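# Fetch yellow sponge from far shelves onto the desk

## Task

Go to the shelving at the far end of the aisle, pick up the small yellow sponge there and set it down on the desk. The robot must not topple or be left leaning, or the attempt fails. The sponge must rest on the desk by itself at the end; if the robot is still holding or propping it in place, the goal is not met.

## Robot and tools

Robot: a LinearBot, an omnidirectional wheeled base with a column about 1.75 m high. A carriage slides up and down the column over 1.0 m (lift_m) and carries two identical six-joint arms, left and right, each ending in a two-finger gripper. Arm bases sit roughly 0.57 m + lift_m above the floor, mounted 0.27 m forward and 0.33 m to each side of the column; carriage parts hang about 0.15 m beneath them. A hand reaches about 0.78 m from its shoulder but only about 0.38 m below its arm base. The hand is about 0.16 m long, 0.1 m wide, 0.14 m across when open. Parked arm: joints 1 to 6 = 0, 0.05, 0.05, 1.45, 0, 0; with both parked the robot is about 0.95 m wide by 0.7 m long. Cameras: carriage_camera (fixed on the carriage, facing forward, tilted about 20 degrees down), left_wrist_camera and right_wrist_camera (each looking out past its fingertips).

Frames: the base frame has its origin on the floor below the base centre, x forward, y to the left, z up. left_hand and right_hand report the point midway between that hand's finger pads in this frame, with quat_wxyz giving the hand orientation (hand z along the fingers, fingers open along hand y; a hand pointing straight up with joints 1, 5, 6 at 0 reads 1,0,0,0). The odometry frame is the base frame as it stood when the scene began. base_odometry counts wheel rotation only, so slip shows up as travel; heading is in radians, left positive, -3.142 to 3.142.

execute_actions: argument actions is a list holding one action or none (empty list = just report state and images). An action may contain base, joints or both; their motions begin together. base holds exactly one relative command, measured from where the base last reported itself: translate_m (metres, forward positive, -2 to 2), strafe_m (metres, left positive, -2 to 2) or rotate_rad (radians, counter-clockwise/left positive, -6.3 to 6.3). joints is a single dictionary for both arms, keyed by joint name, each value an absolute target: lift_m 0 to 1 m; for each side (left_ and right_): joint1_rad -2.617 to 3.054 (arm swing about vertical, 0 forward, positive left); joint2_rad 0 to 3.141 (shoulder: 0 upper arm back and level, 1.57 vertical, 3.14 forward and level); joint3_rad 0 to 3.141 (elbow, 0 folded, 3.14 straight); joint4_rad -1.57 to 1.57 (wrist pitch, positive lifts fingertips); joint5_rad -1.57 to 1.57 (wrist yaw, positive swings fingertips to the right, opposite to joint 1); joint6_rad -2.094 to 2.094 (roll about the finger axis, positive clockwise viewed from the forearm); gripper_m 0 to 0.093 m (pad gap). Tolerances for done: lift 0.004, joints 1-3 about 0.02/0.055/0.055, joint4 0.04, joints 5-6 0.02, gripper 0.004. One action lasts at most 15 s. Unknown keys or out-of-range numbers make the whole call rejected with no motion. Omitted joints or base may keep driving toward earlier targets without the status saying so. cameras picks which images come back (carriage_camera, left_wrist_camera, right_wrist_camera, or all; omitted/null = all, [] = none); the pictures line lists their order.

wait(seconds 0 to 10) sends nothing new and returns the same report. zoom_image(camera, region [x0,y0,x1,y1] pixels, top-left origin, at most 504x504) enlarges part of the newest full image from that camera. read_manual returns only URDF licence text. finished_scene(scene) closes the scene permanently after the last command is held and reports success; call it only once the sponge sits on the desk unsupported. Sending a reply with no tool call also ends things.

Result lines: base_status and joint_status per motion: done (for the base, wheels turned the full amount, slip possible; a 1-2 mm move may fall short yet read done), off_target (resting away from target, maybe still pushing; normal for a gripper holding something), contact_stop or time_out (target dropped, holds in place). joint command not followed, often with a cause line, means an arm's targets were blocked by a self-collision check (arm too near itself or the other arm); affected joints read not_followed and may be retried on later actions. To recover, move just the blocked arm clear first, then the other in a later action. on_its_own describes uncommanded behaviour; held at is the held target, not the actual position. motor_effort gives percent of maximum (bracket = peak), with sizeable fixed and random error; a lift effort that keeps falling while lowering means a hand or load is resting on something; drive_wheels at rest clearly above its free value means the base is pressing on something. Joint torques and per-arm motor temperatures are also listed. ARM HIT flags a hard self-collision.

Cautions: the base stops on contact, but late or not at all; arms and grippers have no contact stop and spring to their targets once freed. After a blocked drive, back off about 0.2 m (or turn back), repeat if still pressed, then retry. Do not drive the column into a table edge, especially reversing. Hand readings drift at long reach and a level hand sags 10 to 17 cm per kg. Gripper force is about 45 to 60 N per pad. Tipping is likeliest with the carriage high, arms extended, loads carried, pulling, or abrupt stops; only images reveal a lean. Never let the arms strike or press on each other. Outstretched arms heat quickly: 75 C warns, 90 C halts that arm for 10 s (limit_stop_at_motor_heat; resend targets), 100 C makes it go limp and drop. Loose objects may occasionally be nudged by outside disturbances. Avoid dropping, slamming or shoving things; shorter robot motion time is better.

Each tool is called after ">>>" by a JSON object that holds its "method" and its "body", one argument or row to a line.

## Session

>>> {"method": "execute_actions", "body": {
  "actions": [],
  "cameras": ["carriage_camera"]
}}

Scene clock: 0.00 s.
Joint torques (N m, as the arm reports them, + toward a larger angle): no reading
Motor temperatures (°C, as the motors report them): left_arm=[29 28 27 27 27 28] | right_arm=[27 29 29 31 26 26]
base_odometry: x=+0.000 y=+0.000 heading=+0.000 (m, m, rad; odometry frame)
base_status: not commanded
joint_positions: lift_m=+0.299 left_joint1_rad=-0.029 left_joint2_rad=+0.039 left_joint3_rad=+0.062 left_joint4_rad=+1.500 left_joint5_rad=-0.014 left_joint6_rad=+0.028 left_gripper_m=+0.094 right_joint1_rad=-0.009 right_joint2_rad=+0.081 right_joint3_rad=+0.064 right_joint4_rad=+1.398 right_joint5_rad=-0.012 right_joint6_rad=-0.010 right_gripper_m=+0.094
joint_status: not commanded
motor_effort: lift_m=+19 drive_wheels=-4 (%)
left_hand: x=+0.2941 y=+0.3271 z=+1.2965 quat_wxyz=(+1.000, -0.006, +0.024, +0.000) (m; base frame)
right_hand: x=+0.3319 y=-0.3235 z=+1.2936 quat_wxyz=(+0.995, -0.006, +0.095, -0.009) (m; base frame)
pictures: carriage_camera
camera_calibration (this result's frames):
carriage_camera: T_world_to_cam=[[-0.0336282, -0.999434, -0.000965983, 0.00928776], [-0.348671, 0.0126376, -0.93716, 1.25802], [0.936642, -0.0311782, -0.348899, 0.276696], [0, 0, 0, 1]] pos_world=[0.179782, 0.00201104, 1.27551]
Images, in order (width x height): carriage_camera 896x504.

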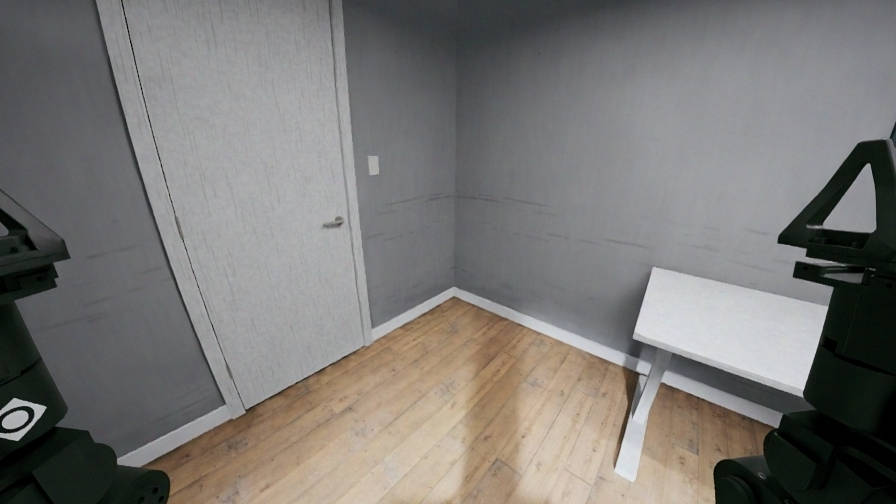

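>>> {"method": "execute_actions", "body": {
  "actions": [
    {"base": {"rotate_rad": 2.4}}
  ],
  "cameras": ["carriage_camera"]
}}

Scene clock: 4.60 s.
Joint torques (N m, as the arm reports them, + toward a larger angle): left_arm=[-0.04  3.62  7.99 -0.31 -0.02  0.08] | right_arm=[ 0.    4.13  6.33  0.12  0.   -0.05]
Motor temperatures (°C, as the motors report them): left_arm=[29 29 28 27 27 28] | right_arm=[27 30 30 31 26 26]
base_odometry: x=+0.000 y=+0.000 heading=+2.400 (m, m, rad; odometry frame)
base_status: done
joint_positions: lift_m=+0.299 left_joint1_rad=-0.029 left_joint2_rad=+0.039 left_joint3_rad=+0.062 left_joint4_rad=+1.500 left_joint5_rad=-0.014 left_joint6_rad=+0.028 left_gripper_m=+0.094 right_joint1_rad=-0.009 right_joint2_rad=+0.081 right_joint3_rad=+0.064 right_joint4_rad=+1.394 right_joint5_rad=-0.012 right_joint6_rad=-0.010 right_gripper_m=+0.094
joint_status: not commanded
motor_effort: lift_m=+19(19) drive_wheels=+4(14) (%)
left_hand: x=+0.2941 y=+0.3271 z=+1.2965 quat_wxyz=(+1.000, -0.006, +0.024, +0.000) (m; base frame)
right_hand: x=+0.3329 y=-0.3235 z=+1.2934 quat_wxyz=(+0.995, -0.006, +0.097, -0.009) (m; base frame)
pictures: carriage_camera
camera_calibration (this result's frames):
carriage_camera: T_world_to_cam=[[-0.0336282, -0.999434, -0.000965983, 0.00928776], [-0.348671, 0.0126376, -0.93716, 1.25802], [0.936642, -0.0311782, -0.348899, 0.276696], [0, 0, 0, 1]] pos_world=[0.179782, 0.00201104, 1.27551]
Images, in order (width x height): carriage_camera 896x504.

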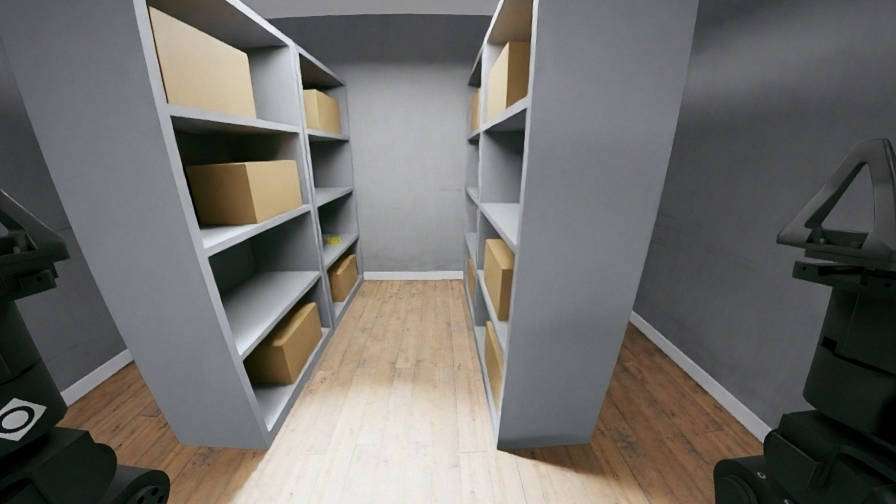

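>>> {"method": "execute_actions", "body": {
  "actions": [
    {"base": {"rotate_rad": 1.571}, "joints": {"lift_m": 0.0}}
  ],
  "cameras": []
}}

>>> {"method": "execute_actions", "body": {
  "actions": [
    {"base": {"translate_m": 0.15}}
  ],
  "cameras": []
}}

>>> {"method": "execute_actions", "body": {
  "actions": [
    {"base": {"strafe_m": -1.8}}
  ],
  "cameras": ["carriage_camera"]
}}

Scene clock: 9.10 s.
Joint torques (N m, as the arm reports them, + toward a larger angle): left_arm=[-0.1   3.38  8.11 -0.3  -0.01  0.09] | right_arm=[ 0.05  4.11  6.42  0.09 -0.02 -0.06]
Motor temperatures (°C, as the motors report them): left_arm=[29 29 28 27 27 28] | right_arm=[27 30 30 31 26 26]
base_odometry: x=+0.000 y=+0.000 heading=-2.313 (m, m, rad; odometry frame)
base_status: done
joint_positions: lift_m=+0.000 left_joint1_rad=-0.029 left_joint2_rad=+0.039 left_joint3_rad=+0.062 left_joint4_rad=+1.499 left_joint5_rad=-0.014 left_joint6_rad=+0.028 left_gripper_m=+0.094 right_joint1_rad=-0.009 right_joint2_rad=+0.081 right_joint3_rad=+0.064 right_joint4_rad=+1.395 right_joint5_rad=-0.012 right_joint6_rad=-0.010 right_gripper_m=+0.094
joint_status: all done
motor_effort: lift_m=+17(18) drive_wheels=+4(14) (%)
left_hand: x=+0.2943 y=+0.3271 z=+0.9982 quat_wxyz=(+1.000, -0.006, +0.024, +0.000) (m; base frame)
right_hand: x=+0.3329 y=-0.3235 z=+0.9951 quat_wxyz=(+0.995, -0.006, +0.097, -0.009) (m; base frame)
pictures: none
No camera images: the call's "cameras" was empty. Leave "cameras" out to get every camera's image.

Scene clock: 11.00 s.
Joint torques (N m, as the arm reports them, + toward a larger angle): left_arm=[ 0.01  3.67  8.1  -0.26  0.01  0.1 ] | right_arm=[ 0.03  4.15  6.3   0.06  0.03 -0.05]
Motor temperatures (°C, as the motors report them): left_arm=[29 29 29 27 27 28] | right_arm=[27 30 31 31 26 26]
base_odometry: x=-0.101 y=-0.111 heading=-2.312 (m, m, rad; odometry frame)
base_status: done
joint_positions: lift_m=+0.000 left_joint1_rad=-0.029 left_joint2_rad=+0.039 left_joint3_rad=+0.062 left_joint4_rad=+1.499 left_joint5_rad=-0.014 left_joint6_rad=+0.028 left_gripper_m=+0.094 right_joint1_rad=-0.009 right_joint2_rad=+0.081 right_joint3_rad=+0.064 right_joint4_rad=+1.396 right_joint5_rad=-0.012 right_joint6_rad=-0.010 right_gripper_m=+0.094
joint_status: not commanded
motor_effort: lift_m=+17(17) drive_wheels=-11(11) (%)
left_hand: x=+0.2943 y=+0.3271 z=+0.9982 quat_wxyz=(+1.000, -0.006, +0.024, +0.000) (m; base frame)
right_hand: x=+0.3324 y=-0.3235 z=+0.9952 quat_wxyz=(+0.995, -0.006, +0.096, -0.009) (m; base frame)
pictures: none
No camera images: the call's "cameras" was empty. Leave "cameras" out to get every camera's image.

Scene clock: 16.90 s.
Joint torques (N m, as the arm reports them, + toward a larger angle): left_arm=[-0.05  3.52  8.04 -0.3   0.02  0.1 ] | right_arm=[ 0.03  3.92  6.25  0.08 -0.01 -0.04]
Motor temperatures (°C, as the motors report them): left_arm=[29 29 29 27 27 28] | right_arm=[27 30 31 30 26 26]
base_odometry: x=-1.430 y=+1.103 heading=-2.311 (m, m, rad; odometry frame)
base_status: done
joint_positions: lift_m=+0.000 left_joint1_rad=-0.029 left_joint2_rad=+0.039 left_joint3_rad=+0.062 left_joint4_rad=+1.500 left_joint5_rad=-0.014 left_joint6_rad=+0.028 left_gripper_m=+0.094 right_joint1_rad=-0.009 right_joint2_rad=+0.081 right_joint3_rad=+0.064 right_joint4_rad=+1.395 right_joint5_rad=-0.012 right_joint6_rad=-0.010 right_gripper_m=+0.094
joint_status: not commanded
motor_effort: lift_m=+17(17) drive_wheels=-5(9) (%)
left_hand: x=+0.2942 y=+0.3271 z=+0.9982 quat_wxyz=(+1.000, -0.006, +0.024, +0.000) (m; base frame)
right_hand: x=+0.3327 y=-0.3234 z=+0.9952 quat_wxyz=(+0.995, -0.006, +0.096, -0.009) (m; base frame)
pictures: carriage_camera
camera_calibration (this result's frames):
carriage_camera: T_world_to_cam=[[-0.0336282, -0.999434, -0.000965983, 0.00899964], [-0.348671, 0.0126376, -0.93716, 0.97849], [0.936642, -0.0311782, -0.348899, 0.17263], [0, 0, 0, 1]] pos_world=[0.179782, 0.00201104, 0.977241]
Images, in order (width x height): carriage_camera 896x504.

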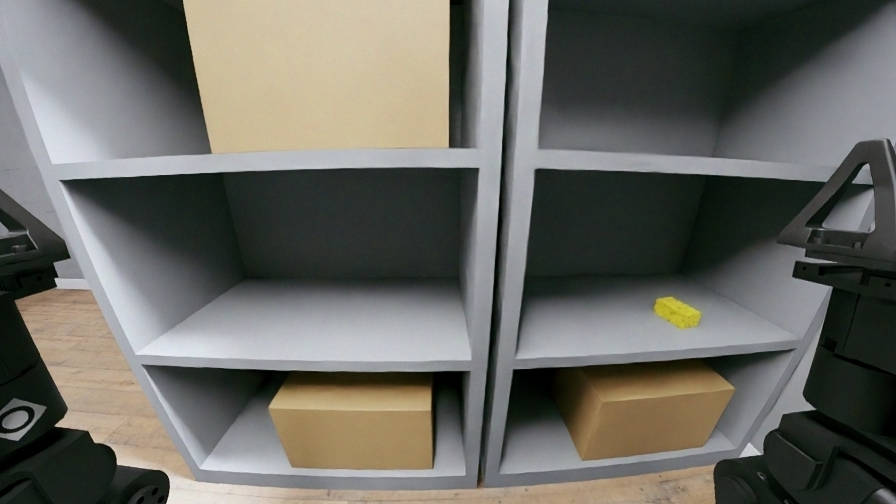

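>>> {"method": "execute_actions", "body": {
  "actions": [
    {"base": {"strafe_m": -0.39}, "joints": {"right_joint2_rad": 1.257, "right_joint3_rad": 0.132, "right_joint4_rad": 0.725}}
  ],
  "cameras": ["carriage_camera", "right_wrist_camera"]
}}

Scene clock: 21.47 s.
Joint torques (N m, as the arm reports them, + toward a larger angle): left_arm=[-0.05  3.74  8.07 -0.29  0.01  0.1 ] | right_arm=[-0.04 -2.27  6.47  2.65 -0.05 -0.04]
Motor temperatures (°C, as the motors report them): left_arm=[29 29 30 27 27 28] | right_arm=[27 30 32 32 26 26]
base_odometry: x=-1.719 y=+1.366 heading=-2.311 (m, m, rad; odometry frame)
base_status: done
joint_positions: lift_m=+0.000 left_joint1_rad=-0.029 left_joint2_rad=+0.039 left_joint3_rad=+0.062 left_joint4_rad=+1.498 left_joint5_rad=-0.014 left_joint6_rad=+0.028 left_gripper_m=+0.094 right_joint1_rad=-0.009 right_joint2_rad=+1.240 right_joint3_rad=+0.132 right_joint4_rad=+0.727 right_joint5_rad=-0.012 right_joint6_rad=-0.010 right_gripper_m=+0.094
joint_status: all done
motor_effort: lift_m=+17(17) drive_wheels=-4(9) (%)
left_hand: x=+0.2945 y=+0.3271 z=+0.9982 quat_wxyz=(+1.000, -0.006, +0.025, +0.000) (m; base frame)
right_hand: x=+0.6081 y=-0.3259 z=+0.6423 quat_wxyz=(+0.560, -0.004, +0.828, +0.000) (m; base frame)
pictures: carriage_camera, right_wrist_camera
camera_calibration (this result's frames):
carriage_camera: T_world_to_cam=[[-0.0336282, -0.999434, -0.000965983, 0.00899964], [-0.348671, 0.0126376, -0.93716, 0.978491], [0.936642, -0.0311782, -0.348899, 0.17263], [0, 0, 0, 1]] pos_world=[0.179782, 0.00201104, 0.977241]
right_wrist_camera: T_world_to_cam=[[0.0593889, -0.998209, 0.0072335, -0.36432], [-0.85789, -0.0547428, -0.510909, 0.831712], [0.510389, 0.0241367, -0.859605, 0.36737], [0, 0, 0, 1]] pos_world=[0.547653, -0.327005, 0.743357]
Images, in order (width x height): carriage_camera 896x504, right_wrist_camera 896x504.

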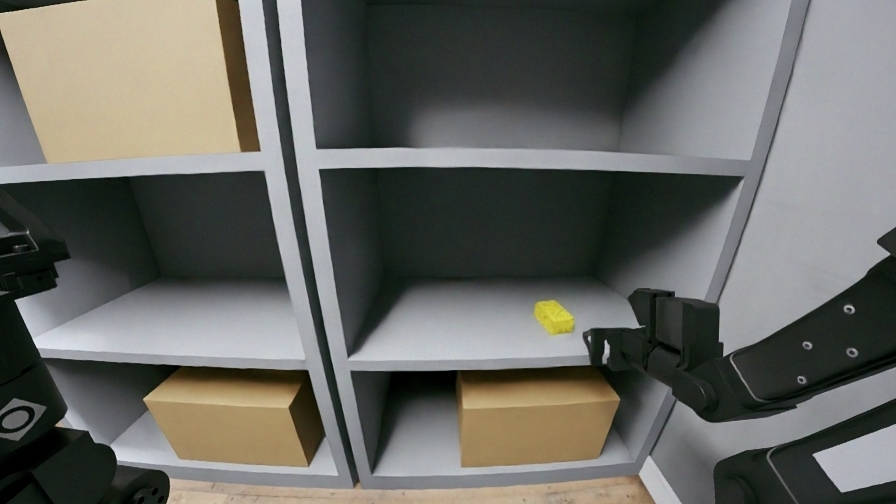

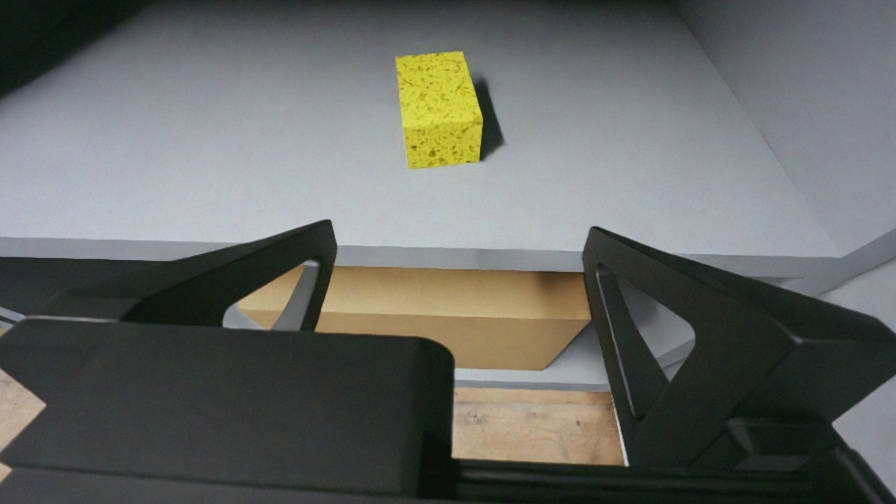

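>>> {"method": "execute_actions", "body": {
  "actions": [
    {"base": {"strafe_m": 0.04}, "joints": {"right_joint2_rad": 2.17, "right_joint3_rad": 0.556, "right_joint4_rad": 1.214}}
  ],
  "cameras": ["carriage_camera", "right_wrist_camera"]
}}

Scene clock: 23.70 s.
Joint torques (N m, as the arm reports them, + toward a larger angle): left_arm=[-0.05  3.6   8.12 -0.25  0.    0.1 ] | right_arm=[-0.13 -9.06  3.71  2.61  0.   -0.07]
Motor temperatures (°C, as the motors report them): left_arm=[29 29 30 27 27 28] | right_arm=[27 30 32 33 26 26]
base_odometry: x=-1.689 y=+1.339 heading=-2.311 (m, m, rad; odometry frame)
base_status: done
joint_positions: lift_m=+0.000 left_joint1_rad=-0.029 left_joint2_rad=+0.039 left_joint3_rad=+0.062 left_joint4_rad=+1.498 left_joint5_rad=-0.014 left_joint6_rad=+0.028 left_gripper_m=+0.094 right_joint1_rad=-0.009 right_joint2_rad=+2.154 right_joint3_rad=+0.554 right_joint4_rad=+1.215 right_joint5_rad=-0.012 right_joint6_rad=-0.010 right_gripper_m=+0.094
joint_status: all done
motor_effort: lift_m=+17(17) drive_wheels=-1(8) (%)
left_hand: x=+0.2946 y=+0.3271 z=+0.9982 quat_wxyz=(+1.000, -0.006, +0.025, +0.000) (m; base frame)
right_hand: x=+0.7287 y=-0.3269 z=+0.5579 quat_wxyz=(+0.559, -0.004, +0.829, +0.000) (m; base frame)
pictures: carriage_camera, right_wrist_camera
camera_calibration (this result's frames):
carriage_camera: T_world_to_cam=[[-0.0336282, -0.999434, -0.000965983, 0.00899964], [-0.348671, 0.0126376, -0.93716, 0.978491], [0.936642, -0.0311782, -0.348899, 0.17263], [0, 0, 0, 1]] pos_world=[0.179782, 0.00201104, 0.977241]
right_wrist_camera: T_world_to_cam=[[0.059416, -0.998209, 0.0069728, -0.371823], [-0.859833, -0.0547254, -0.507634, 0.89156], [0.507107, 0.0241661, -0.861544, 0.236776], [0, 0, 0, 1]] pos_world=[0.668614, -0.328088, 0.659173]
Images, in order (width x height): carriage_camera 896x504, right_wrist_camera 896x504.

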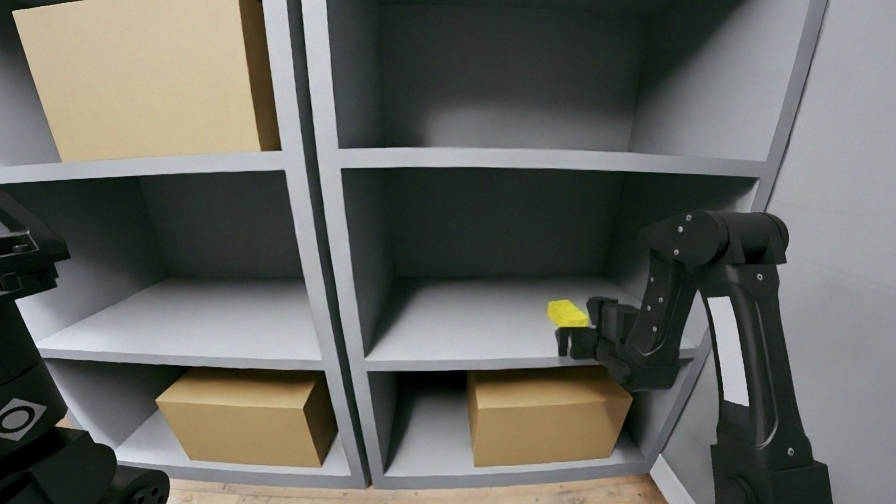

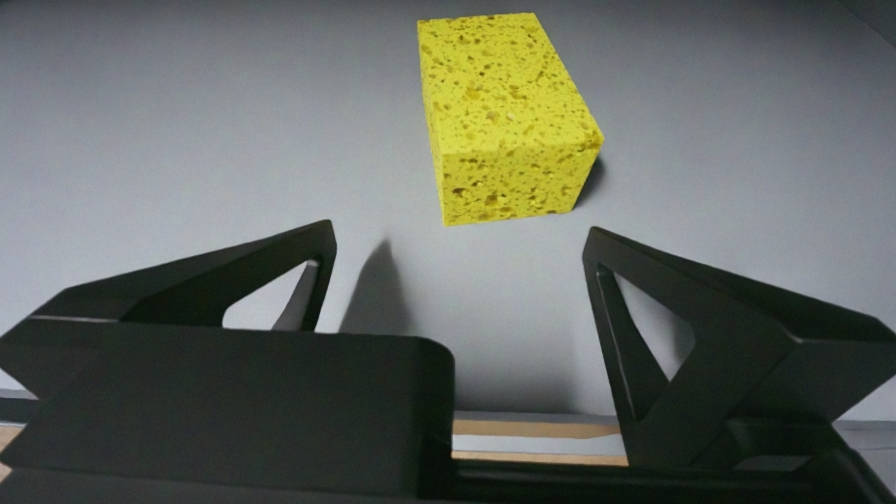

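>>> {"method": "execute_actions", "body": {
  "actions": [
    {"base": {"strafe_m": -0.02}}
  ],
  "cameras": []
}}

>>> {"method": "execute_actions", "body": {
  "actions": [
    {"base": {"translate_m": 0.09}}
  ],
  "cameras": ["right_wrist_camera"]
}}

Scene clock: 25.23 s.
Joint torques (N m, as the arm reports them, + toward a larger angle): left_arm=[-0.07  3.71  8.12 -0.27  0.    0.1 ] | right_arm=[-0.07 -9.22  3.77  2.67  0.03 -0.05]
Motor temperatures (°C, as the motors report them): left_arm=[29 29 30 27 27 28] | right_arm=[27 31 32 33 26 26]
base_odometry: x=-1.704 y=+1.352 heading=-2.311 (m, m, rad; odometry frame)
base_status: done
joint_positions: lift_m=+0.000 left_joint1_rad=-0.029 left_joint2_rad=+0.039 left_joint3_rad=+0.062 left_joint4_rad=+1.498 left_joint5_rad=-0.014 left_joint6_rad=+0.028 left_gripper_m=+0.094 right_joint1_rad=-0.009 right_joint2_rad=+2.154 right_joint3_rad=+0.554 right_joint4_rad=+1.216 right_joint5_rad=-0.012 right_joint6_rad=-0.010 right_gripper_m=+0.094
joint_status: not commanded
motor_effort: lift_m=+17(17) drive_wheels=-3(10) (%)
left_hand: x=+0.2946 y=+0.3271 z=+0.9982 quat_wxyz=(+1.000, -0.006, +0.025, +0.000) (m; base frame)
right_hand: x=+0.7288 y=-0.3269 z=+0.5581 quat_wxyz=(+0.559, -0.004, +0.829, +0.000) (m; base frame)
pictures: none
No camera images: the call's "cameras" was empty. Leave "cameras" out to get every camera's image.

Scene clock: 26.73 s.
Joint torques (N m, as the arm reports them, + toward a larger angle): left_arm=[-0.06  3.54  8.07 -0.29 -0.02  0.08] | right_arm=[-0.01 -9.07  3.71  2.6  -0.03 -0.07]
Motor temperatures (°C, as the motors report them): left_arm=[29 29 30 27 27 28] | right_arm=[27 31 32 34 26 26]
base_odometry: x=-1.765 y=+1.286 heading=-2.311 (m, m, rad; odometry frame)
base_status: done
joint_positions: lift_m=+0.000 left_joint1_rad=-0.029 left_joint2_rad=+0.039 left_joint3_rad=+0.062 left_joint4_rad=+1.498 left_joint5_rad=-0.014 left_joint6_rad=+0.028 left_gripper_m=+0.094 right_joint1_rad=-0.009 right_joint2_rad=+2.154 right_joint3_rad=+0.554 right_joint4_rad=+1.219 right_joint5_rad=-0.012 right_joint6_rad=-0.010 right_gripper_m=+0.094
joint_status: not commanded
motor_effort: lift_m=+17(17) drive_wheels=-6(12) (%)
left_hand: x=+0.2947 y=+0.3271 z=+0.9982 quat_wxyz=(+1.000, -0.006, +0.025, +0.000) (m; base frame)
right_hand: x=+0.7290 y=-0.3269 z=+0.5587 quat_wxyz=(+0.560, -0.004, +0.828, +0.000) (m; base frame)
pictures: right_wrist_camera
camera_calibration (this result's frames):
right_wrist_camera: T_world_to_cam=[[0.0593916, -0.998209, 0.00720744, -0.371963], [-0.858085, -0.0547411, -0.510581, 0.892596], [0.510061, 0.0241397, -0.859799, 0.234153], [0, 0, 0, 1]] pos_world=[0.668583, -0.328088, 0.659749]
Images, in order (width x height): right_wrist_camera 896x504.

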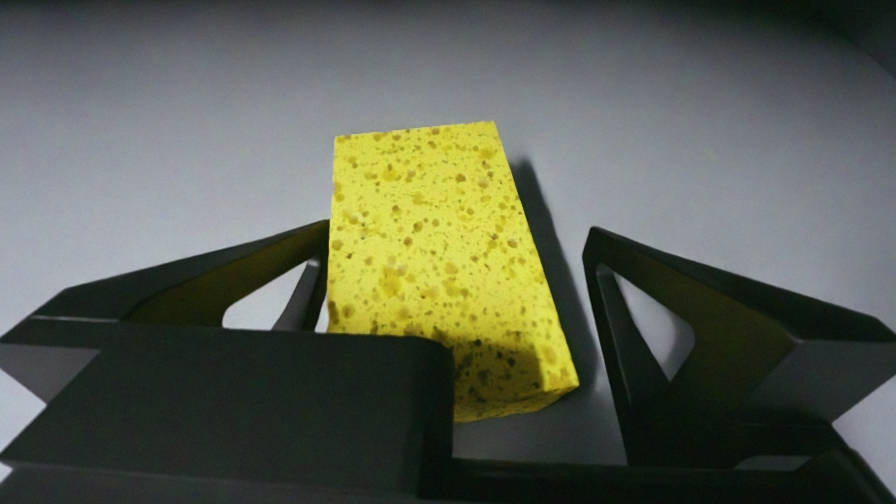

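>>> {"method": "execute_actions", "body": {
  "actions": [
    {"joints": {"right_gripper_m": 0.03}}
  ],
  "cameras": []
}}

>>> {"method": "execute_actions", "body": {
  "actions": [
    {"joints": {"lift_m": 0.06}}
  ],
  "cameras": ["carriage_camera", "right_wrist_camera"]
}}

Scene clock: 27.77 s.
Joint torques (N m, as the arm reports them, + toward a larger angle): left_arm=[-0.03  3.5   8.06 -0.26 -0.01  0.08] | right_arm=[-0.08 -9.08  3.96  2.59 -0.03 -0.08]
Motor temperatures (°C, as the motors report them): left_arm=[29 30 30 27 27 28] | right_arm=[27 31 32 34 26 26]
base_odometry: x=-1.765 y=+1.286 heading=-2.311 (m, m, rad; odometry frame)
base_status: not commanded
joint_positions: lift_m=+0.000 left_joint1_rad=-0.029 left_joint2_rad=+0.039 left_joint3_rad=+0.062 left_joint4_rad=+1.498 left_joint5_rad=-0.014 left_joint6_rad=+0.028 left_gripper_m=+0.094 right_joint1_rad=-0.009 right_joint2_rad=+2.154 right_joint3_rad=+0.554 right_joint4_rad=+1.219 right_joint5_rad=-0.012 right_joint6_rad=-0.010 right_gripper_m=+0.059
joint_status: right_gripper_m off_target (ended at +0.059, target +0.030)
motor_effort: lift_m=+17(17) drive_wheels=-6(6) (%)
left_hand: x=+0.2947 y=+0.3271 z=+0.9982 quat_wxyz=(+1.000, -0.006, +0.025, +0.000) (m; base frame)
right_hand: x=+0.7290 y=-0.3270 z=+0.5587 quat_wxyz=(+0.560, -0.004, +0.828, +0.000) (m; base frame)
pictures: none
No camera images: the call's "cameras" was empty. Leave "cameras" out to get every camera's image.

Scene clock: 28.53 s.
Joint torques (N m, as the arm reports them, + toward a larger angle): left_arm=[-0.08  3.5   8.15 -0.25  0.    0.1 ] | right_arm=[-0.07 -9.62  3.58  2.58 -0.02 -0.06]
Motor temperatures (°C, as the motors report them): left_arm=[29 30 30 27 27 28] | right_arm=[27 31 32 34 26 26]
base_odometry: x=-1.765 y=+1.286 heading=-2.311 (m, m, rad; odometry frame)
base_status: not commanded
joint_positions: lift_m=+0.060 left_joint1_rad=-0.029 left_joint2_rad=+0.039 left_joint3_rad=+0.062 left_joint4_rad=+1.498 left_joint5_rad=-0.014 left_joint6_rad=+0.028 left_gripper_m=+0.094 right_joint1_rad=-0.009 right_joint2_rad=+2.157 right_joint3_rad=+0.554 right_joint4_rad=+1.223 right_joint5_rad=-0.012 right_joint6_rad=-0.010 right_gripper_m=+0.059
joint_status: all done
motor_effort: lift_m=+21(25) drive_wheels=-6(6) (%)
left_hand: x=+0.2947 y=+0.3271 z=+1.0577 quat_wxyz=(+1.000, -0.006, +0.025, +0.000) (m; base frame)
right_hand: x=+0.7291 y=-0.3270 z=+0.6180 quat_wxyz=(+0.561, -0.004, +0.828, +0.000) (m; base frame)
pictures: carriage_camera, right_wrist_camera
camera_calibration (this result's frames):
carriage_camera: T_world_to_cam=[[-0.0336282, -0.999434, -0.000965983, 0.00905714], [-0.348671, 0.0126376, -0.93716, 1.03428], [0.936642, -0.0311782, -0.348899, 0.1934], [0, 0, 0, 1]] pos_world=[0.179782, 0.00201104, 1.03677]
right_wrist_camera: T_world_to_cam=[[0.0590269, -0.998229, 0.00745294, -0.372354], [-0.857325, -0.0545169, -0.511881, 0.923275], [0.51138, 0.0238252, -0.859024, 0.283603], [0, 0, 0, 1]] pos_world=[0.668497, -0.328117, 0.719004]
Images, in order (width x height): carriage_camera 896x504, right_wrist_camera 896x504.

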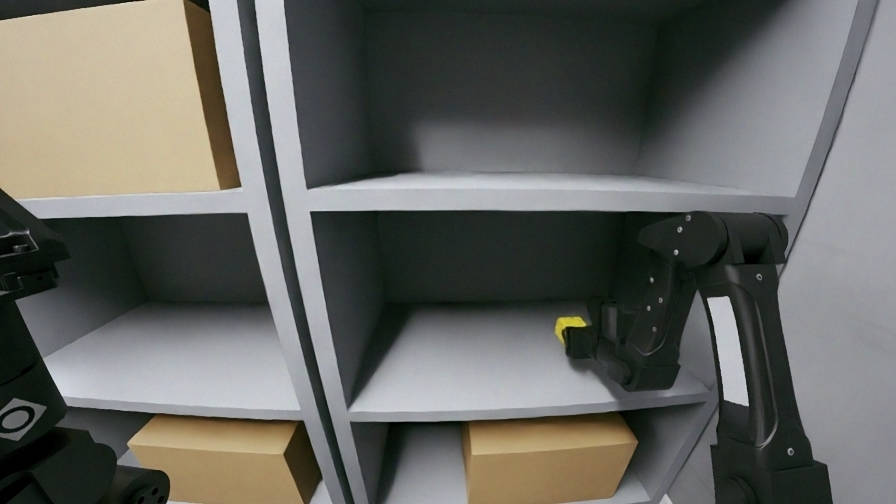

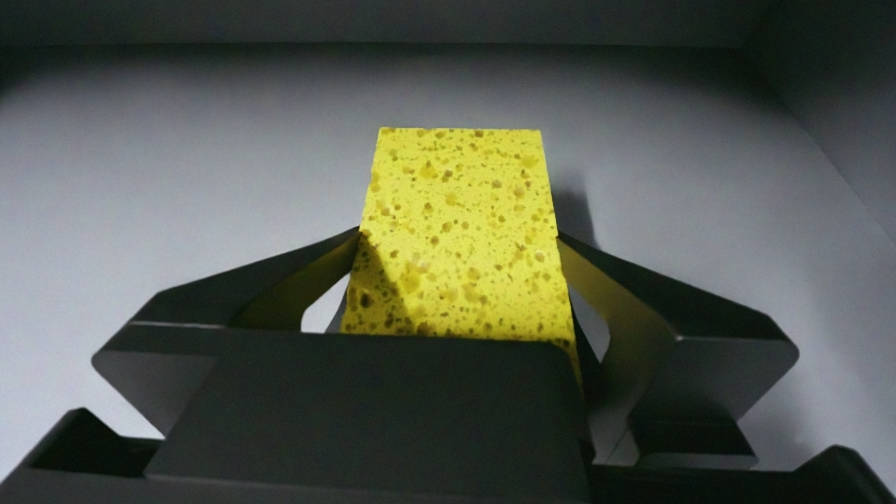

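>>> {"method": "execute_actions", "body": {
  "actions": [
    {"base": {"translate_m": -0.09}, "joints": {"lift_m": 0.15}}
  ],
  "cameras": []
}}

>>> {"method": "execute_actions", "body": {
  "actions": [
    {"joints": {"right_joint2_rad": 0.9, "right_joint3_rad": 0.1, "right_joint4_rad": 0.4}}
  ],
  "cameras": ["carriage_camera"]
}}

>>> {"method": "execute_actions", "body": {
  "actions": [
    {"base": {"strafe_m": 2.0}}
  ],
  "cameras": ["carriage_camera"]
}}

Scene clock: 31.77 s.
Joint torques (N m, as the arm reports them, + toward a larger angle): left_arm=[-0.01  3.34  8.08 -0.29  0.01  0.09] | right_arm=[-0.06 -9.61  3.8   2.6   0.02 -0.07]
Motor temperatures (°C, as the motors report them): left_arm=[29 30 30 27 27 28] | right_arm=[27 32 32 35 26 26]
base_odometry: x=-1.704 y=+1.352 heading=-2.311 (m, m, rad; odometry frame)
base_status: done
joint_positions: lift_m=+0.150 left_joint1_rad=-0.029 left_joint2_rad=+0.039 left_joint3_rad=+0.062 left_joint4_rad=+1.497 left_joint5_rad=-0.014 left_joint6_rad=+0.028 left_gripper_m=+0.094 right_joint1_rad=-0.009 right_joint2_rad=+2.158 right_joint3_rad=+0.554 right_joint4_rad=+1.222 right_joint5_rad=-0.012 right_joint6_rad=-0.010 right_gripper_m=+0.059
joint_status: all done
motor_effort: lift_m=+21(24) drive_wheels=-5(9) (%)
left_hand: x=+0.2949 y=+0.3271 z=+1.1477 quat_wxyz=(+1.000, -0.006, +0.025, +0.000) (m; base frame)
right_hand: x=+0.7289 y=-0.3270 z=+0.7074 quat_wxyz=(+0.560, -0.004, +0.829, +0.000) (m; base frame)
pictures: none
No camera images: the call's "cameras" was empty. Leave "cameras" out to get every camera's image.

Scene clock: 33.37 s.
Joint torques (N m, as the arm reports them, + toward a larger angle): left_arm=[-0.08  3.59  8.07 -0.26  0.    0.1 ] | right_arm=[-0.08 -3.26  7.15  2.53  0.02 -0.05]
Motor temperatures (°C, as the motors report them): left_arm=[29 30 30 27 27 28] | right_arm=[27 32 32 35 26 26]
base_odometry: x=-1.704 y=+1.352 heading=-2.311 (m, m, rad; odometry frame)
base_status: not commanded
joint_positions: lift_m=+0.150 left_joint1_rad=-0.029 left_joint2_rad=+0.039 left_joint3_rad=+0.062 left_joint4_rad=+1.497 left_joint5_rad=-0.014 left_joint6_rad=+0.028 left_gripper_m=+0.094 right_joint1_rad=-0.009 right_joint2_rad=+0.916 right_joint3_rad=+0.108 right_joint4_rad=+0.413 right_joint5_rad=-0.012 right_joint6_rad=-0.010 right_gripper_m=+0.059
joint_status: all done
motor_effort: lift_m=+21(21) drive_wheels=-5(5) (%)
left_hand: x=+0.2949 y=+0.3271 z=+1.1477 quat_wxyz=(+1.000, -0.006, +0.025, +0.000) (m; base frame)
right_hand: x=+0.5814 y=-0.3257 z=+0.8050 quat_wxyz=(+0.554, -0.004, +0.832, +0.000) (m; base frame)
pictures: carriage_camera
camera_calibration (this result's frames):
carriage_camera: T_world_to_cam=[[-0.0336282, -0.999434, -0.000965983, 0.00914405], [-0.348671, 0.0126376, -0.93716, 1.11859], [0.936642, -0.0311782, -0.348899, 0.224787], [0, 0, 0, 1]] pos_world=[0.179782, 0.00201104, 1.12673]
Images, in order (width x height): carriage_camera 896x504.

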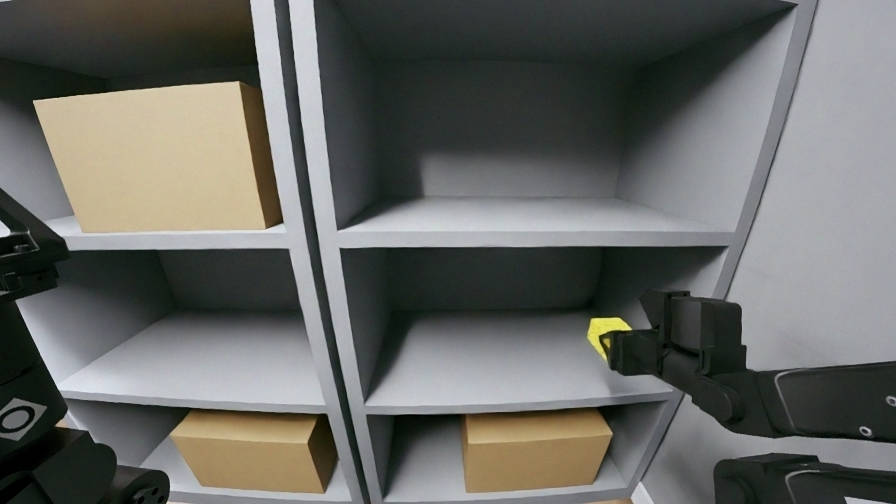

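Scene clock: 39.67 s.
Joint torques (N m, as the arm reports them, + toward a larger angle): left_arm=[ 0.04  3.59  8.07 -0.24  0.01  0.11] | right_arm=[-0.01 -3.36  7.18  2.56  0.01 -0.05]
Motor temperatures (°C, as the motors report them): left_arm=[29 30 31 27 27 28] | right_arm=[27 32 32 36 26 26]
base_odometry: x=-0.229 y=+0.003 heading=-2.311 (m, m, rad; odometry frame)
base_status: done
joint_positions: lift_m=+0.150 left_joint1_rad=-0.029 left_joint2_rad=+0.039 left_joint3_rad=+0.062 left_joint4_rad=+1.496 left_joint5_rad=-0.014 left_joint6_rad=+0.028 left_gripper_m=+0.094 right_joint1_rad=-0.009 right_joint2_rad=+0.916 right_joint3_rad=+0.108 right_joint4_rad=+0.409 right_joint5_rad=-0.012 right_joint6_rad=-0.010 right_gripper_m=+0.059
joint_status: not commanded
motor_effort: lift_m=+21(21) drive_wheels=-3(12) (%)
left_hand: x=+0.2950 y=+0.3271 z=+1.1477 quat_wxyz=(+1.000, -0.006, +0.026, +0.000) (m; base frame)
right_hand: x=+0.5810 y=-0.3257 z=+0.8041 quat_wxyz=(+0.553, -0.004, +0.833, +0.000) (m; base frame)
pictures: carriage_camera
camera_calibration (this result's frames):
carriage_camera: T_world_to_cam=[[-0.0336282, -0.999434, -0.000965983, 0.00914405], [-0.348671, 0.0126376, -0.93716, 1.11859], [0.936642, -0.0311782, -0.348899, 0.224787], [0, 0, 0, 1]] pos_world=[0.179782, 0.00201104, 1.12673]
Images, in order (width x height): carriage_camera 896x504.

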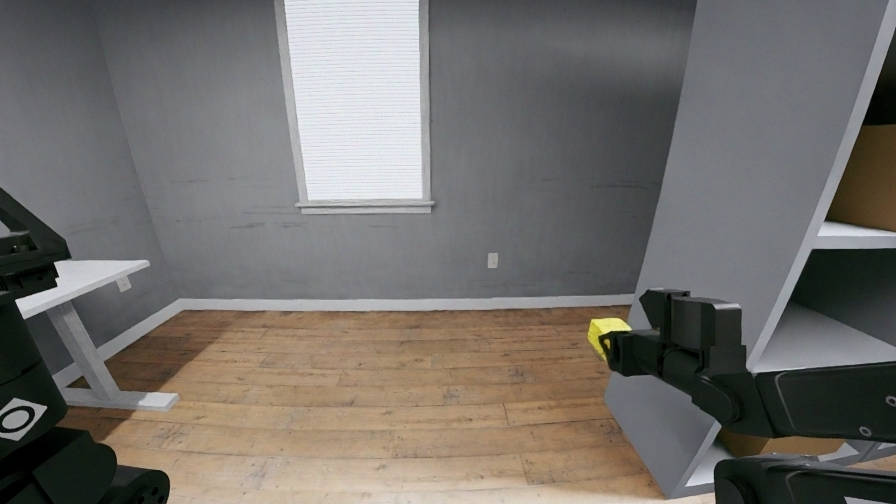

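>>> {"method": "execute_actions", "body": {
  "actions": [
    {"base": {"rotate_rad": 1.571}}
  ],
  "cameras": ["carriage_camera"]
}}

Scene clock: 43.00 s.
Joint torques (N m, as the arm reports them, + toward a larger angle): left_arm=[-0.07  3.52  8.02 -0.2   0.    0.1 ] | right_arm=[ 0.05 -3.33  7.08  2.62  0.01 -0.05]
Motor temperatures (°C, as the motors report them): left_arm=[29 30 31 27 27 28] | right_arm=[27 31 33 37 26 26]
base_odometry: x=-0.229 y=+0.002 heading=-0.741 (m, m, rad; odometry frame)
base_status: done
joint_positions: lift_m=+0.150 left_joint1_rad=-0.029 left_joint2_rad=+0.039 left_joint3_rad=+0.062 left_joint4_rad=+1.496 left_joint5_rad=-0.014 left_joint6_rad=+0.028 left_gripper_m=+0.094 right_joint1_rad=-0.009 right_joint2_rad=+0.916 right_joint3_rad=+0.108 right_joint4_rad=+0.408 right_joint5_rad=-0.011 right_joint6_rad=-0.010 right_gripper_m=+0.059
joint_status: not commanded
motor_effort: lift_m=+21(21) drive_wheels=+4(14) (%)
left_hand: x=+0.2951 y=+0.3271 z=+1.1477 quat_wxyz=(+1.000, -0.006, +0.026, +0.000) (m; base frame)
right_hand: x=+0.5809 y=-0.3257 z=+0.8038 quat_wxyz=(+0.552, -0.004, +0.834, -0.001) (m; base frame)
pictures: carriage_camera
camera_calibration (this result's frames):
carriage_camera: T_world_to_cam=[[-0.0336282, -0.999434, -0.000965983, 0.00914405], [-0.348671, 0.0126376, -0.93716, 1.11859], [0.936642, -0.0311782, -0.348899, 0.224787], [0, 0, 0, 1]] pos_world=[0.179782, 0.00201104, 1.12673]
Images, in order (width x height): carriage_camera 896x504.

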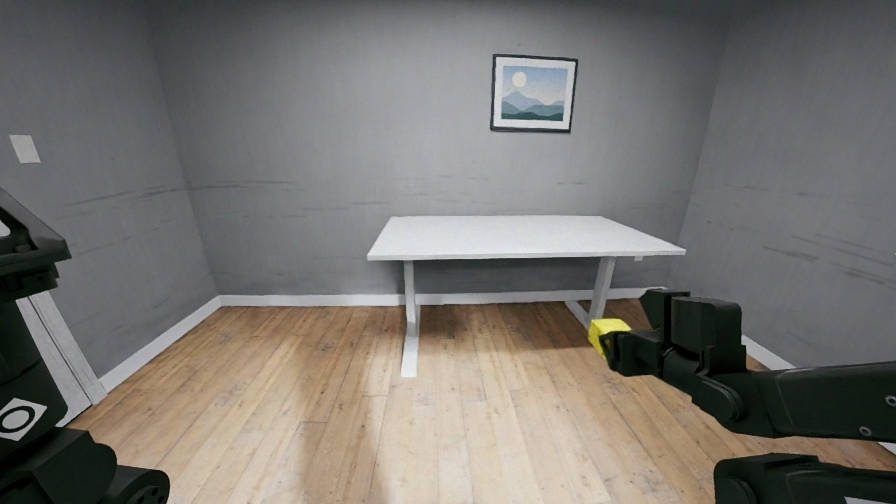

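>>> {"method": "execute_actions", "body": {
  "actions": [
    {"base": {"translate_m": 0.7}, "joints": {"right_joint2_rad": 1.682, "right_joint3_rad": 0.847, "right_joint4_rad": 0.435}}
  ],
  "cameras": ["carriage_camera"]
}}

Scene clock: 47.33 s.
Joint torques (N m, as the arm reports them, + toward a larger angle): left_arm=[-0.08  3.64  8.05 -0.22  0.    0.1 ] | right_arm=[-0.08 -8.22  8.7   2.64  0.   -0.04]
Motor temperatures (°C, as the motors report them): left_arm=[29 30 31 27 27 28] | right_arm=[27 32 34 38 26 26]
base_odometry: x=+0.289 y=-0.469 heading=-0.740 (m, m, rad; odometry frame)
base_status: done
joint_positions: lift_m=+0.150 left_joint1_rad=-0.029 left_joint2_rad=+0.039 left_joint3_rad=+0.062 left_joint4_rad=+1.496 left_joint5_rad=-0.014 left_joint6_rad=+0.028 left_gripper_m=+0.094 right_joint1_rad=-0.009 right_joint2_rad=+1.664 right_joint3_rad=+0.836 right_joint4_rad=+0.439 right_joint5_rad=-0.011 right_joint6_rad=-0.010 right_gripper_m=+0.059
joint_status: all done
motor_effort: lift_m=+21(21) drive_wheels=-9(21) (%)
left_hand: x=+0.2950 y=+0.3271 z=+1.1477 quat_wxyz=(+1.000, -0.006, +0.026, +0.000) (m; base frame)
right_hand: x=+0.7647 y=-0.3274 z=+0.8561 quat_wxyz=(+0.557, -0.004, +0.830, -0.001) (m; base frame)
pictures: carriage_camera
camera_calibration (this result's frames):
carriage_camera: T_world_to_cam=[[-0.0336282, -0.999434, -0.000965983, 0.00914405], [-0.348671, 0.0126376, -0.93716, 1.11859], [0.936642, -0.0311782, -0.348899, 0.224787], [0, 0, 0, 1]] pos_world=[0.179782, 0.00201104, 1.12673]
Images, in order (width x height): carriage_camera 896x504.

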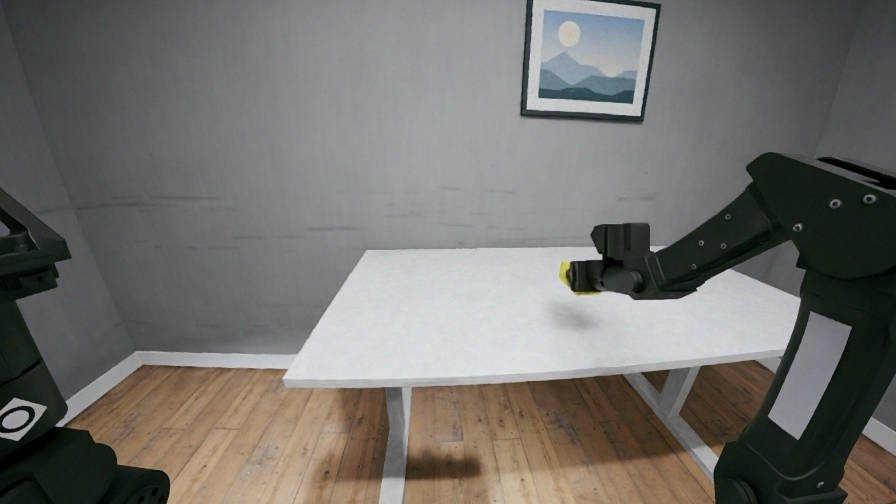

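>>> {"method": "execute_actions", "body": {
  "actions": [
    {"joints": {"lift_m": 0.035}}
  ],
  "cameras": ["carriage_camera"]
}}

Scene clock: 48.87 s.
Joint torques (N m, as the arm reports them, + toward a larger angle): left_arm=[-0.08  3.48  8.07 -0.32  0.    0.1 ] | right_arm=[-0.13 -8.5   7.96  2.47 -0.04 -0.08]
Motor temperatures (°C, as the motors report them): left_arm=[29 30 31 27 27 28] | right_arm=[27 32 34 38 26 26]
base_odometry: x=+0.289 y=-0.469 heading=-0.740 (m, m, rad; odometry frame)
base_status: not commanded
joint_positions: lift_m=+0.035 left_joint1_rad=-0.029 left_joint2_rad=+0.039 left_joint3_rad=+0.062 left_joint4_rad=+1.496 left_joint5_rad=-0.014 left_joint6_rad=+0.028 left_gripper_m=+0.094 right_joint1_rad=-0.009 right_joint2_rad=+1.667 right_joint3_rad=+0.843 right_joint4_rad=+0.456 right_joint5_rad=-0.011 right_joint6_rad=-0.010 right_gripper_m=+0.059
joint_status: all done
motor_effort: lift_m=+17(17) drive_wheels=+5(9) (%)
left_hand: x=+0.2950 y=+0.3271 z=+1.0332 quat_wxyz=(+1.000, -0.006, +0.026, +0.000) (m; base frame)
right_hand: x=+0.7679 y=-0.3274 z=+0.7469 quat_wxyz=(+0.566, -0.004, +0.825, -0.001) (m; base frame)
pictures: carriage_camera
camera_calibration (this result's frames):
carriage_camera: T_world_to_cam=[[-0.0336282, -0.999434, -0.000965983, 0.00903351], [-0.348671, 0.0126376, -0.93716, 1.01135], [0.936642, -0.0311782, -0.348899, 0.184864], [0, 0, 0, 1]] pos_world=[0.179782, 0.00201104, 1.01231]
Images, in order (width x height): carriage_camera 896x504.

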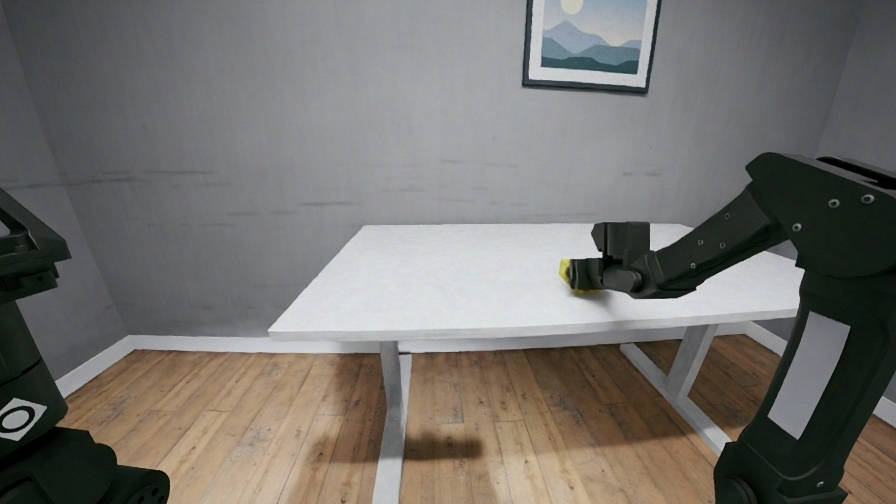

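The wrist shows light contact, so the sponge is resting on the desk. Release and back away.

>>> {"method": "execute_actions", "body": {
  "actions": [
    {"joints": {"right_gripper_m": 0.093}}
  ],
  "cameras": []
}}

>>> {"method": "execute_actions", "body": {
  "actions": [
    {"base": {"translate_m": -0.2}, "joints": {"lift_m": 0.09}}
  ],
  "cameras": ["carriage_camera"]
}}

Scene clock: 50.03 s.
Joint torques (N m, as the arm reports them, + toward a larger angle): left_arm=[-0.09  3.55  8.04 -0.26 -0.02  0.1 ] | right_arm=[-0.22 -8.4   7.86  2.5  -0.02 -0.05]
Motor temperatures (°C, as the motors report them): left_arm=[29 30 31 27 27 28] | right_arm=[27 32 34 38 26 26]
base_odometry: x=+0.289 y=-0.469 heading=-0.740 (m, m, rad; odometry frame)
base_status: not commanded
joint_positions: lift_m=+0.035 left_joint1_rad=-0.029 left_joint2_rad=+0.039 left_joint3_rad=+0.062 left_joint4_rad=+1.496 left_joint5_rad=-0.014 left_joint6_rad=+0.028 left_gripper_m=+0.094 right_joint1_rad=-0.009 right_joint2_rad=+1.667 right_joint3_rad=+0.843 right_joint4_rad=+0.452 right_joint5_rad=-0.011 right_joint6_rad=-0.010 right_gripper_m=+0.093
joint_status: all done
motor_effort: lift_m=+17(17) drive_wheels=+5(5) (%)
left_hand: x=+0.2950 y=+0.3271 z=+1.0332 quat_wxyz=(+1.000, -0.006, +0.026, +0.000) (m; base frame)
right_hand: x=+0.7675 y=-0.3274 z=+0.7459 quat_wxyz=(+0.564, -0.004, +0.826, -0.001) (m; base frame)
pictures: none
No camera images: the call's "cameras" was empty. Leave "cameras" out to get every camera's image.

Scene clock: 52.10 s.
Joint torques (N m, as the arm reports them, + toward a larger angle): left_arm=[ 0.    3.63  8.09 -0.27 -0.01  0.09] | right_arm=[ 0.06 -9.32  7.58  2.5   0.02 -0.06]
Motor temperatures (°C, as the motors report them): left_arm=[29 30 31 27 27 28] | right_arm=[27 32 34 38 26 26]
base_odometry: x=+0.141 y=-0.334 heading=-0.738 (m, m, rad; odometry frame)
base_status: done
joint_positions: lift_m=+0.090 left_joint1_rad=-0.029 left_joint2_rad=+0.039 left_joint3_rad=+0.062 left_joint4_rad=+1.496 left_joint5_rad=-0.014 left_joint6_rad=+0.028 left_gripper_m=+0.094 right_joint1_rad=-0.009 right_joint2_rad=+1.673 right_joint3_rad=+0.846 right_joint4_rad=+0.446 right_joint5_rad=-0.012 right_joint6_rad=-0.010 right_gripper_m=+0.093
joint_status: all done
motor_effort: lift_m=+21(26) drive_wheels=+8(17) (%)
left_hand: x=+0.2950 y=+0.3271 z=+1.0877 quat_wxyz=(+1.000, -0.006, +0.026, +0.000) (m; base frame)
right_hand: x=+0.7678 y=-0.3272 z=+0.7977 quat_wxyz=(+0.560, -0.004, +0.828, +0.000) (m; base frame)
pictures: carriage_camera
camera_calibration (this result's frames):
carriage_camera: T_world_to_cam=[[-0.0336282, -0.999434, -0.000965983, 0.0090861], [-0.348671, 0.0126376, -0.93716, 1.06237], [0.936642, -0.0311782, -0.348899, 0.203858], [0, 0, 0, 1]] pos_world=[0.179782, 0.00201104, 1.06675]
Images, in order (width x height): carriage_camera 896x504.

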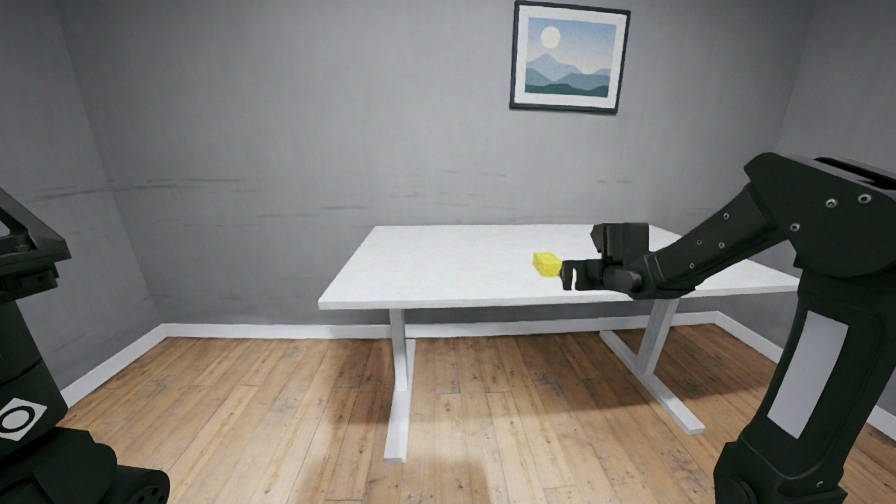

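>>> {"method": "finished_scene", "body": {
  "scene": 2
}}

The scene is finished: the task was done.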